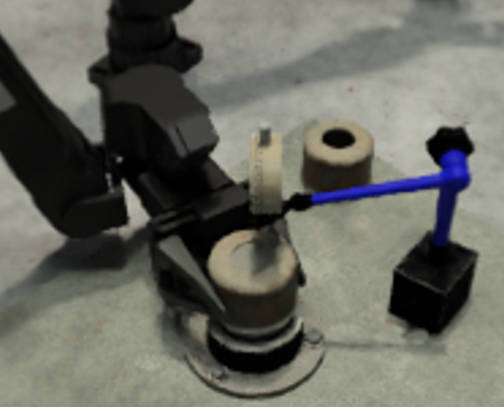

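Request:
execute_actions:
  actions: []

Scene clock: 53.27 s of 4800.00 s.
left_arm: end_effector_position=(+0.2101, +0.6635, +0.1716) grip_measured=+1.000 end_effector_quat_wxyz=(-0.388, +0.797, -0.461, +0.028) | right_arm: end_effector_position=(+0.4120, +0.0376, +0.0833) grip_measured=+0.452 end_effector_quat_wxyz=(+0.704, +0.076, +0.703, -0.069)
Joint positions: left_arm=[ 0.973  1.216  0.767 -0.332  0.136 -0.985  0.094] | right_arm=[1.217 2.032 0.83  1.206 1.294 0.007 0.068]
Joint velocities: left_arm=[ 0.005 -0.005 -0.007  0.007 -0.022 -0.037  0.   ] | right_arm=[-0.024 -0.015  0.002 -0.012  0.081  0.081 -0.   ]
Motor temperatures (°C, as the motors report them): left_arm=[31 32 39 31 33 32] | right_arm=[32 34 37 32 31 33]
Steps of this call (steps 1 to 30: the robot went on to your last target; steps 31 to 90: nothing new was sent; then 2.67 s passed at rest). Readings (joint positions):
1: left_arm=[0.973 1.216 0.767 -0.332 0.136 -0.985] | right_arm=[1.217 2.032 0.830 1.206 1.294 0.007]
2: left_arm=[0.973 1.216 0.767 -0.332 0.136 -0.985] | right_arm=[1.217 2.032 0.830 1.206 1.294 0.007]
4: left_arm=[0.973 1.216 0.767 -0.332 0.136 -0.985] | right_arm=[1.217 2.032 0.830 1.206 1.294 0.007]
8: left_arm=[0.973 1.216 0.767 -0.332 0.136 -0.985] | right_arm=[1.217 2.032 0.830 1.206 1.294 0.007]
90: the state above
All arms were judged still, so your last target was given up. Only a new action makes them travel on or press farther. Fingers that are still opening or closing keep moving.

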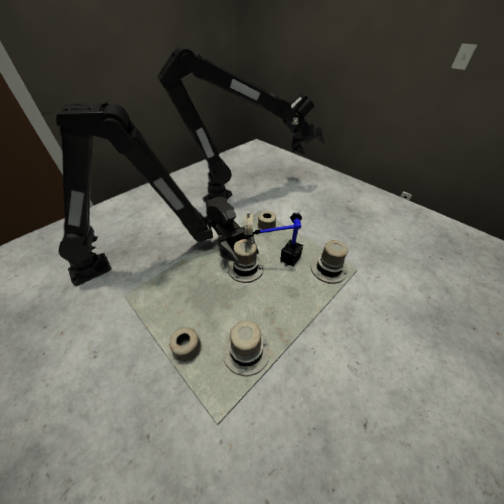

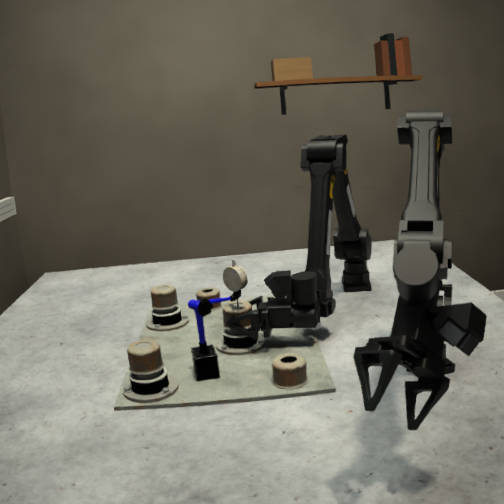

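Request:
execute_actions:
  actions:
    - {"rows":[[0,0,0.01,0,0,0,1,0,0,0,0,0,0,0.6],[0,0,0.01,0,0,0,1,0,0,0,0,0,0,0.8],[0,0,0.01,0,0,0,1,0,0,0,0,0,0,1]],"steps":9}
  pictures: false

Request:
execute_actions:
  actions:
    - {"rows":[[0,0,0,0,0,0,1,-0.010,-0.011,-0.020,0.010,-0.007,0,1],[0,0,0,0,0,0,1,-0.013,-0.016,-0.033,0.016,-0.022,0,1],[0,0,0,0,0,0,1,-0.018,-0.022,-0.048,0.022,-0.044,0,1],[0,0,0,0,0,0,1,-0.023,-0.028,-0.063,0.028,-0.072,0,1],[0,0,0,0,0,0,1,-0.029,-0.033,-0.076,0.034,-0.102,0,1],[0,0,0,0,0,0,1,-0.035,-0.038,-0.090,0.040,-0.132,0,1],[0,0,0,0,0,0,1,-0.042,-0.041,-0.102,0.046,-0.161,0,1],[0,0,0,0,0,0,1,-0.050,-0.045,-0.113,0.051,-0.191,0,1],[0,0,0,0,0,0,1,-0.057,-0.048,-0.124,0.056,-0.221,0,1],[0,0,0,0,0,0,1,-0.066,-0.052,-0.134,0.061,-0.250,0,1],[0,0,0,0,0,0,1,-0.075,-0.055,-0.144,0.065,-0.280,0,1],[0,0,0,0,0,0,1,-0.084,-0.058,-0.153,0.069,-0.310,0,1],[0,0,0,0,0,0,1,-0.093,-0.060,-0.162,0.074,-0.339,0,1],[0,0,0,0,0,0,1,-0.103,-0.063,-0.170,0.077,-0.375,0,1],[0,0,0,0,0,0,1,-0.112,-0.066,-0.176,0.080,-0.425,0,1]],"steps":15}
  pictures: false

Scene clock: 70.03 s of 4800.00 s.
left_arm: end_effector_position=(+0.2101, +0.6635, +0.1716) grip_measured=+1.000 end_effector_quat_wxyz=(-0.388, +0.797, -0.461, +0.028) | right_arm: end_effector_position=(+0.4120, +0.0376, +0.0833) grip_measured=+0.999 end_effector_quat_wxyz=(+0.704, +0.076, +0.703, -0.069)
Joint positions: left_arm=[ 0.973  1.216  0.767 -0.332  0.136 -0.985  0.094] | right_arm=[1.217 2.032 0.83  1.206 1.293 0.007 0.094]
Joint velocities: left_arm=[-0.005 -0.005  0.007  0.007  0.007 -0.022  0.   ] | right_arm=[ 0.005 -0.005  0.012 -0.007 -0.007  0.007 -0.001]
Motor temperatures (°C, as the motors report them): left_arm=[31 33 39 31 33 32] | right_arm=[32 34 38 32 31 33]
Steps of this call (steps 1 to 90: nothing new was sent; then 13.47 s passed at rest; steps 91 to 99: all 9 steps of this action). Readings (joint positions):
91: left_arm=[0.973 1.216 0.767 -0.332 0.136 -0.985] | right_arm=[1.217 2.032 0.830 1.206 1.293 0.007]
92: left_arm=[0.973 1.216 0.767 -0.332 0.136 -0.985] | right_arm=[1.217 2.032 0.830 1.206 1.293 0.007]
94: left_arm=[0.973 1.216 0.767 -0.332 0.136 -0.985] | right_arm=[1.217 2.032 0.830 1.206 1.293 0.007]
98: left_arm=[0.973 1.216 0.767 -0.332 0.136 -0.985] | right_arm=[1.217 2.032 0.830 1.206 1.293 0.007]
99: the state above

Scene clock: 70.53 s of 4800.00 s.
left_arm: end_effector_position=(+0.2092, +0.6614, +0.1682) grip_measured=+1.000 end_effector_quat_wxyz=(-0.385, +0.799, -0.462, +0.029) | right_arm: end_effector_position=(+0.4071, +0.0442, +0.0720) grip_measured=+0.999 end_effector_quat_wxyz=(+0.688, -0.126, +0.706, +0.114)
Joint positions: left_arm=[ 0.973  1.216  0.761 -0.332  0.136 -0.985  0.094] | right_arm=[1.111 1.973 0.622 1.317 0.641 0.007 0.094]
Joint velocities: left_arm=[-0.005 -0.024 -0.012  0.007 -0.037 -0.022  0.   ] | right_arm=[-0.435 -0.142 -0.291  0.203 -1.897 -0.037  0.001]
Motor temperatures (°C, as the motors report them): left_arm=[31 33 39 31 33 32] | right_arm=[32 34 38 32 31 33]
Steps of this call (steps 1 to 15: all 15 steps of this action). Readings (joint positions):
1: left_arm=[0.973 1.216 0.767 -0.332 0.136 -0.985] | right_arm=[1.217 2.032 0.827 1.206 1.288 0.007]
2: left_arm=[0.973 1.216 0.766 -0.332 0.136 -0.985] | right_arm=[1.217 2.031 0.820 1.208 1.272 0.007]
4: left_arm=[0.973 1.216 0.763 -0.332 0.136 -0.985] | right_arm=[1.216 2.026 0.791 1.220 1.206 0.007]
8: left_arm=[0.973 1.216 0.761 -0.332 0.136 -0.985] | right_arm=[1.197 2.009 0.711 1.257 1.015 0.007]
15: the state above

Request:
execute_actions:
  actions:
    - {"rows":[[0,0,0.015,0,0,0,1,-0.044,-0.03,-0.015,0.026,-0.048,0,1],[0,0,0.015,0,0,0,1,-0.057,-0.032,-0.022,0.029,-0.069,0,1],[0,0,0.015,0,0,0,1,-0.073,-0.034,-0.029,0.032,-0.101,0,1],[0,0,0.015,0,0,0,1,-0.089,-0.035,-0.035,0.035,-0.143,0,1],[0,0,0.015,0,0,0,1,-0.105,-0.035,-0.040,0.038,-0.184,0,1],[0,0,0.015,0,0,0,1,-0.122,-0.035,-0.043,0.04,-0.226,0,1],[0,0,0.015,0,0,0,1,-0.139,-0.035,-0.045,0.04,-0.267,0,1],[0,0,0.015,0,0,0,1,-0.156,-0.035,-0.047,0.04,-0.309,0,1],[0,0,0.015,0,0,0,1,-0.173,-0.033,-0.047,0.04,-0.351,0,1],[0,0,0.015,0,0,0,1,-0.190,-0.028,-0.040,0.035,-0.392,0,1],[0,0,0.015,0,0,0,1,-0.207,-0.025,-0.035,0.03,-0.434,0,1],[0,0,0.015,0,0,0,1,-0.223,-0.022,-0.029,0.027,-0.475,0,1],[0,0,0.015,0,0,0,1,-0.238,-0.02,-0.022,0.024,-0.517,0,1],[0,0,0.015,0,0,0,1,-0.249,-0.018,-0.017,0.022,-0.560,0,1],[0,0,0.015,0,0,0,1,-0.252,-0.018,-0.015,0.021,-0.619,0,1]],"steps":15}
  pictures: false

Request:
execute_actions:
  actions:
    - {"steps":8}

Scene clock: 80.70 s of 4800.00 s.
left_arm: end_effector_position=(+0.2092, +0.6614, +0.1682) grip_measured=+1.000 end_effector_quat_wxyz=(-0.385, +0.799, -0.462, +0.029) | right_arm: end_effector_position=(+0.4083, +0.0432, +0.0811) grip_measured=+0.999 end_effector_quat_wxyz=(+0.615, -0.340, +0.623, +0.343)
Joint positions: left_arm=[ 0.973  1.216  0.761 -0.332  0.136 -0.985  0.094] | right_arm=[ 0.814  1.946  0.57   1.367 -0.323  0.007  0.094]
Joint velocities: left_arm=[-0.015 -0.015  0.012 -0.002 -0.037 -0.066  0.   ] | right_arm=[-0.562  0.005  0.051 -0.007 -2.205  0.051 -0.001]
Motor temperatures (°C, as the motors report them): left_arm=[31 33 39 31 33 32] | right_arm=[32 34 37 32 31 33]
Steps of this call (steps 1 to 30: the robot went on to your last target; steps 31 to 90: nothing new was sent; then 6.67 s passed at rest; steps 91 to 105: all 15 steps of this action). Readings (joint positions):
91: left_arm=[0.973 1.216 0.761 -0.332 0.136 -0.985] | right_arm=[1.080 1.963 0.606 1.332 0.572 0.007]
92: left_arm=[0.973 1.216 0.761 -0.332 0.136 -0.985] | right_arm=[1.077 1.962 0.605 1.336 0.549 0.007]
94: left_arm=[0.973 1.216 0.761 -0.332 0.136 -0.985] | right_arm=[1.061 1.957 0.595 1.347 0.451 0.007]
98: left_arm=[0.973 1.216 0.761 -0.332 0.136 -0.985] | right_arm=[0.983 1.946 0.571 1.365 0.180 0.007]
105: the state above

Scene clock: 80.97 s of 4800.00 s.
left_arm: end_effector_position=(+0.2092, +0.6614, +0.1682) grip_measured=+1.000 end_effector_quat_wxyz=(-0.385, +0.799, -0.462, +0.029) | right_arm: end_effector_position=(+0.4084, +0.0431, +0.0838) grip_measured=+0.999 end_effector_quat_wxyz=(+0.608, -0.356, +0.611, +0.360)
Joint positions: left_arm=[ 0.973  1.216  0.761 -0.332  0.136 -0.985  0.094] | right_arm=[ 0.791  1.946  0.579  1.367 -0.4    0.007  0.094]
Joint velocities: left_arm=[-0.015 -0.005  0.007  0.017 -0.066  0.007  0.   ] | right_arm=[-0.005 -0.005  0.017 -0.022 -0.007 -0.007 -0.001]
Motor temperatures (°C, as the motors report them): left_arm=[31 33 39 31 33 32] | right_arm=[32 34 37 32 31 33]
Steps of this call (steps 1 to 8: the robot went on to your last target). Readings (joint positions):
1: left_arm=[0.973 1.216 0.761 -0.332 0.136 -0.985] | right_arm=[0.801 1.946 0.573 1.367 -0.371 0.007]
2: left_arm=[0.973 1.216 0.761 -0.332 0.136 -0.985] | right_arm=[0.794 1.946 0.575 1.367 -0.387 0.007]
4: left_arm=[0.973 1.216 0.761 -0.332 0.136 -0.985] | right_arm=[0.791 1.946 0.578 1.367 -0.397 0.007]
8: the state above

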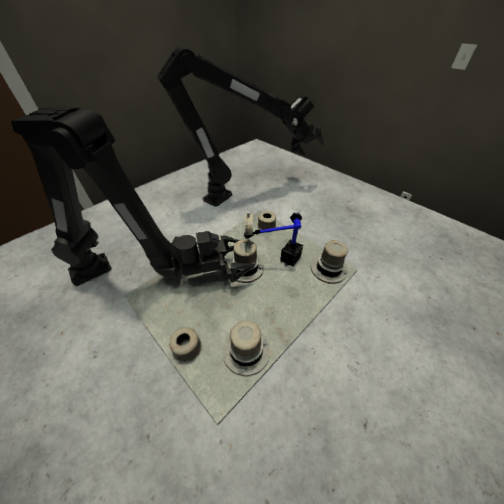

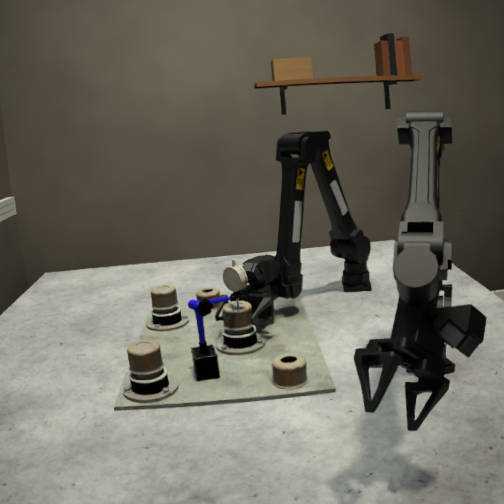

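Request:
execute_actions:
  actions:
    - {"rows":[[0,0,0.015,0,0,0,1,0,0.008,0.028,-0.01,-0.022,0,0.9],[0,0,0.015,0,0,0,1,0,0.008,0.028,-0.01,-0.022,0,0.8],[0,0,0.015,0,0,0,1,0,0.008,0.028,-0.01,-0.022,0,0.72],[0,0,0.015,0,0,0,1,0,0.008,0.028,-0.01,-0.022,0,0.65],[0,0,0.015,0,0,0,1,0,0.008,0.028,-0.01,-0.022,0,0.58],[0,0,0.015,0,0,0,1,0,0.008,0.028,-0.01,-0.022,0,0.53],[0,0,0.015,0,0,0,1,0,0.008,0.028,-0.01,-0.022,0,0.5],[0,0,0.015,0,0,0,1,0,0.008,0.028,-0.01,-0.022,0,0.47],[0,0,0.015,0,0,0,1,0,0.008,0.028,-0.01,-0.022,0,0.44],[0,0,0.015,0,0,0,1,0,0.008,0.028,-0.01,-0.022,0,0.42],[0,0,0.015,0,0,0,1,0,0.008,0.028,-0.01,-0.022,0,0.4]],"steps":13}
  pictures: false

Scene clock: 84.23 s of 4800.00 s.
left_arm: end_effector_position=(+0.2092, +0.6614, +0.1682) grip_measured=+1.000 end_effector_quat_wxyz=(-0.385, +0.799, -0.462, +0.029) | right_arm: end_effector_position=(+0.4057, +0.0488, +0.0856) grip_measured=+0.449 end_effector_quat_wxyz=(+0.603, -0.368, +0.603, +0.372)
Joint positions: left_arm=[ 0.973  1.216  0.761 -0.332  0.136 -0.985  0.094] | right_arm=[ 0.791  1.946  0.59   1.36  -0.439  0.007  0.068]
Joint velocities: left_arm=[-0.005  0.005  0.012 -0.017 -0.051  0.066  0.   ] | right_arm=[ 0.005 -0.005 -0.002  0.002 -0.037  0.037 -0.002]
Motor temperatures (°C, as the motors report them): left_arm=[31 33 39 31 33 32] | right_arm=[32 34 37 32 31 33]
Steps of this call (steps 1 to 30: the robot went on to your last target; steps 31 to 85: nothing new was sent; steps 86 to 98: all 13 steps of this action). Readings (joint positions):
86: left_arm=[0.973 1.216 0.761 -0.332 0.136 -0.985] | right_arm=[0.791 1.946 0.580 1.365 -0.416 0.007]
87: left_arm=[0.973 1.216 0.761 -0.332 0.136 -0.985] | right_arm=[0.791 1.946 0.582 1.363 -0.428 0.007]
89: left_arm=[0.973 1.216 0.761 -0.332 0.136 -0.985] | right_arm=[0.791 1.946 0.586 1.360 -0.433 0.007]
93: left_arm=[0.973 1.216 0.761 -0.332 0.136 -0.985] | right_arm=[0.791 1.946 0.590 1.360 -0.438 0.007]
98: the state above

Request:
execute_actions:
  actions:
    - {"rows":[[0,0,0.015,0,0,0,1,0.014,-0.005,-0.005,0.005,0.008,0,0.4],[0,0,0.015,0,0,0,1,0.021,-0.009,-0.010,0.010,0.026,0,0.4],[0,0,0.015,0,0,0,1,0.031,-0.011,-0.014,0.012,0.053,0,0.4],[0,0,0.015,0,0,0,1,0.044,-0.012,-0.018,0.014,0.085,0,0.4],[0,0,0.015,0,0,0,1,0.057,-0.013,-0.021,0.016,0.121,0,0.4],[0,0,0.015,0,0,0,1,0.072,-0.014,-0.025,0.017,0.157,0,0.4],[0,0,0.015,0,0,0,1,0.087,-0.014,-0.027,0.018,0.195,0,0.4],[0,0,0.015,0,0,0,1,0.103,-0.014,-0.028,0.018,0.234,0,0.4],[0,0,0.015,0,0,0,1,0.119,-0.01,-0.024,0.015,0.272,0,0.4],[0,0,0.015,0,0,0,1,0.135,-0.006,-0.018,0.011,0.311,0,0.4],[0,0,0.015,0,0,0,1,0.150,-0.002,-0.012,0.007,0.349,0,0.4],[0,0,0.015,0,0,0,1,0.166,0,-0.007,0.004,0.388,0,0.4],[0,0,0.015,0,0,0,1,0.181,0.002,-0.002,0.001,0.426,0,0.4],[0,0,0.015,0,0,0,1,0.196,0.003,0.003,-0.002,0.462,0,0.4],[0,0,0.015,0,0,0,1,0.209,0.004,0.008,-0.005,0.498,0,0.4]],"steps":15}
  pictures: false

Request:
execute_actions:
  actions:
    - {"rows":[[0,0,0.015,0,0,0,1,0.041,0.010,0.025,-0.013,0.080,0,0.4],[0,0,0.015,0,0,0,1,0.056,0.012,0.033,-0.017,0.119,0,0.4],[0,0,0.015,0,0,0,1,0.069,0.015,0.043,-0.022,0.157,0,0.4],[0,0,0.015,0,0,0,1,0.082,0.018,0.053,-0.026,0.196,0,0.4],[0,0,0.015,0,0,0,1,0.094,0.021,0.064,-0.032,0.234,0,0.4],[0,0,0.015,0,0,0,1,0.106,0.026,0.076,-0.037,0.273,0,0.4],[0,0,0.015,0,0,0,1,0.116,0.030,0.090,-0.043,0.311,0,0.4],[0,0,0.015,0,0,0,1,0.127,0.034,0.104,-0.050,0.350,0,0.4],[0,0,0.015,0,0,0,1,0.136,0.040,0.119,-0.057,0.388,0,0.4],[0,0,0.015,0,0,0,1,0.145,0.045,0.136,-0.065,0.427,0,0.4],[0,0,0.015,0,0,0,1,0.152,0.051,0.151,-0.072,0.463,0,0.4],[0,0,0.015,0,0,0,1,0.158,0.057,0.168,-0.079,0.495,0,0.4],[0,0,0.015,0,0,0,1,0.162,0.063,0.182,-0.084,0.522,0,0.4],[0,0,0.015,0,0,0,1,0.164,0.067,0.193,-0.088,0.543,0,0.4],[0,0,0.015,0,0,0,1,0.166,0.070,0.199,-0.091,0.555,0,0.4]],"steps":15}
  pictures: false

Request:
execute_actions:
  actions:
    - {"steps":8}
  pictures: false

Scene clock: 96.80 s of 4800.00 s.
left_arm: end_effector_position=(+0.2092, +0.6614, +0.1682) grip_measured=+1.000 end_effector_quat_wxyz=(-0.385, +0.799, -0.462, +0.029) | right_arm: end_effector_position=(+0.4096, +0.0449, +0.0857) grip_measured=+0.449 end_effector_quat_wxyz=(+0.680, -0.192, +0.680, +0.197)
Joint positions: left_arm=[ 0.973  1.216  0.761 -0.332  0.136 -0.985  0.094] | right_arm=[1.022 1.939 0.576 1.365 0.336 0.008 0.068]
Joint velocities: left_arm=[-0.005  0.005 -0.017 -0.017  0.007 -0.037  0.   ] | right_arm=[ 0.503  0.054  0.183 -0.173  1.722  0.007  0.001]
Motor temperatures (°C, as the motors report them): left_arm=[31 33 40 31 33 32] | right_arm=[32 34 38 32 31 33]
Steps of this call (steps 1 to 15: the robot went on to your last target; steps 16 to 90: nothing new was sent; then 9.07 s passed at rest; steps 91 to 105: all 15 steps of this action). Readings (joint positions):
91: left_arm=[0.973 1.216 0.761 -0.332 0.136 -0.985] | right_arm=[0.792 1.946 0.590 1.360 -0.437 0.007]
92: left_arm=[0.973 1.216 0.761 -0.332 0.136 -0.985] | right_arm=[0.794 1.946 0.588 1.360 -0.424 0.007]
94: left_arm=[0.973 1.216 0.761 -0.332 0.136 -0.985] | right_arm=[0.813 1.943 0.580 1.367 -0.356 0.007]
98: left_arm=[0.973 1.216 0.761 -0.332 0.136 -0.985] | right_arm=[0.885 1.937 0.561 1.378 -0.114 0.007]
105: the state above

Scene clock: 97.30 s of 4800.00 s.
left_arm: end_effector_position=(+0.2092, +0.6614, +0.1682) grip_measured=+1.000 end_effector_quat_wxyz=(-0.385, +0.799, -0.462, +0.029) | right_arm: end_effector_position=(+0.4110, +0.0383, +0.0847) grip_measured=+0.449 end_effector_quat_wxyz=(+0.706, +0.057, +0.704, -0.048)
Joint positions: left_arm=[ 0.973  1.216  0.761 -0.332  0.136 -0.985  0.094] | right_arm=[1.213 2.018 0.802 1.219 1.232 0.009 0.068]
Joint velocities: left_arm=[-0.015 -0.015 -0.017 -0.012 -0.037 -0.037  0.   ] | right_arm=[ 0.083  0.142  0.359 -0.178  0.872 -0.007 -0.   ]
Motor temperatures (°C, as the motors report them): left_arm=[31 33 40 31 33 32] | right_arm=[32 34 38 32 31 33]
Steps of this call (steps 1 to 15: all 15 steps of this action). Readings (joint positions):
1: left_arm=[0.973 1.216 0.761 -0.332 0.136 -0.985] | right_arm=[1.039 1.941 0.583 1.359 0.398 0.008]
2: left_arm=[0.973 1.216 0.761 -0.332 0.136 -0.985] | right_arm=[1.058 1.943 0.592 1.352 0.463 0.008]
4: left_arm=[0.973 1.216 0.761 -0.332 0.136 -0.985] | right_arm=[1.093 1.949 0.613 1.336 0.593 0.008]
8: left_arm=[0.973 1.216 0.761 -0.332 0.136 -0.985] | right_arm=[1.152 1.969 0.673 1.297 0.849 0.009]
15: the state above

Scene clock: 97.57 s of 4800.00 s.
left_arm: end_effector_position=(+0.2092, +0.6614, +0.1682) grip_measured=+1.000 end_effector_quat_wxyz=(-0.385, +0.799, -0.462, +0.029) | right_arm: end_effector_position=(+0.4110, +0.0380, +0.0846) grip_measured=+0.449 end_effector_quat_wxyz=(+0.705, +0.065, +0.704, -0.057)
Joint positions: left_arm=[ 0.973  1.216  0.761 -0.332  0.136 -0.985  0.094] | right_arm=[1.216 2.022 0.814 1.211 1.26  0.009 0.068]
Joint velocities: left_arm=[-0.015 -0.005 -0.002 -0.007  0.007  0.022  0.   ] | right_arm=[ 0.005 -0.005 -0.007  0.002  0.007  0.066  0.   ]
Motor temperatures (°C, as the motors report them): left_arm=[31 33 40 31 33 32] | right_arm=[32 34 38 32 31 33]
Steps of this call (steps 1 to 8: the robot went on to your last target). Readings (joint positions):
1: left_arm=[0.973 1.216 0.761 -0.332 0.136 -0.985] | right_arm=[1.215 2.021 0.811 1.215 1.253 0.009]
2: left_arm=[0.973 1.216 0.761 -0.332 0.136 -0.985] | right_arm=[1.216 2.022 0.814 1.212 1.259 0.009]
4: left_arm=[0.973 1.216 0.761 -0.332 0.136 -0.985] | right_arm=[1.216 2.022 0.814 1.211 1.260 0.009]
8: the state above

Request:
execute_actions:
  actions:
    - {"rows":[[0,0,0.015,0,0,0,1,0,0,0.01,0,0,0,0.6],[0,0,0.015,0,0,0,1,0,0,0.01,0,0,0,0.8],[0,0,0.015,0,0,0,1,0,0,0.01,0,0,0,1],[0,0,0.015,0,0,0,1,0,0,0.01,0,0,0,1],[0,0,0.015,0,0,0,1,0,0,0.01,0,0,0,1],[0,0,0.015,0,0,0,1,0.015,0,0.01,0,0,0,1],[0,0,0.015,0,0,0,1,0.025,0,0.01,0,0.008,0,1],[0,0,0.015,0,0,0,1,0.037,0,0.01,0,0.02,0,1],[0,0,0.015,0,0,0,1,0.05,0,0.01,0,0.035,0,1],[0,0,0.015,0,0,0,1,0.062,0,0.01,0,0.05,0,1],[0,0,0.015,0,0,0,1,0.074,0,0.01,0,0.063,0,1],[0,0,0.015,0,0,0,1,0.084,0,0.01,0,0.075,0,1],[0,0,0.015,0,0,0,1,0.088,0,0.01,0,0.085,0,1]],"steps":15}

Scene clock: 101.00 s of 4800.00 s.
left_arm: end_effector_position=(+0.2092, +0.6614, +0.1682) grip_measured=+1.000 end_effector_quat_wxyz=(-0.385, +0.799, -0.462, +0.029) | right_arm: end_effector_position=(+0.3720, +0.0475, +0.0845) grip_measured=+0.999 end_effector_quat_wxyz=(+0.703, +0.082, +0.702, -0.074)
Joint positions: left_arm=[ 0.973  1.216  0.761 -0.332  0.136 -0.985  0.094] | right_arm=[1.306 2.022 0.814 1.211 1.399 0.01  0.094]
Joint velocities: left_arm=[-0.005  0.005  0.002 -0.002 -0.037 -0.037  0.   ] | right_arm=[ 0.415 -0.005 -0.022 -0.007  0.125  0.007 -0.001]
Motor temperatures (°C, as the motors report them): left_arm=[31 33 40 31 33 32] | right_arm=[32 34 38 32 31 33]
Steps of this call (steps 1 to 30: the robot went on to your last target; steps 31 to 88: nothing new was sent; steps 89 to 103: all 15 steps of this action). Readings (joint positions):
89: left_arm=[0.973 1.216 0.761 -0.332 0.136 -0.985] | right_arm=[1.216 2.022 0.814 1.211 1.259 0.010]
90: left_arm=[0.973 1.216 0.761 -0.332 0.136 -0.985] | right_arm=[1.216 2.022 0.814 1.211 1.259 0.010]
92: left_arm=[0.973 1.216 0.761 -0.332 0.136 -0.985] | right_arm=[1.216 2.022 0.814 1.211 1.259 0.010]
96: left_arm=[0.973 1.216 0.761 -0.332 0.136 -0.985] | right_arm=[1.220 2.022 0.814 1.211 1.279 0.010]
103: the state above

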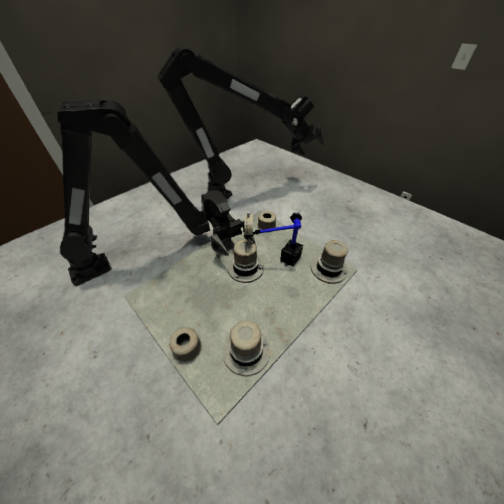

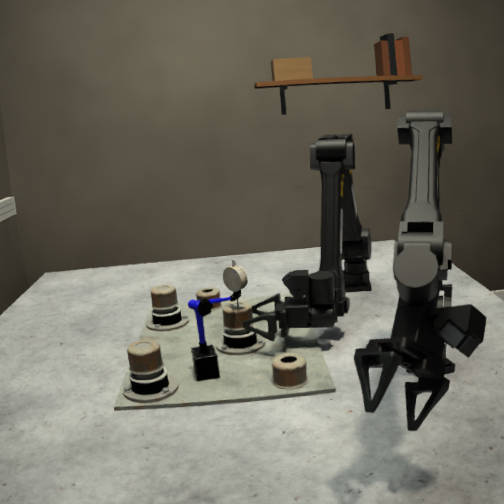

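Request:
finished_scene:
  scene: 2

The scene is finished: the task was done.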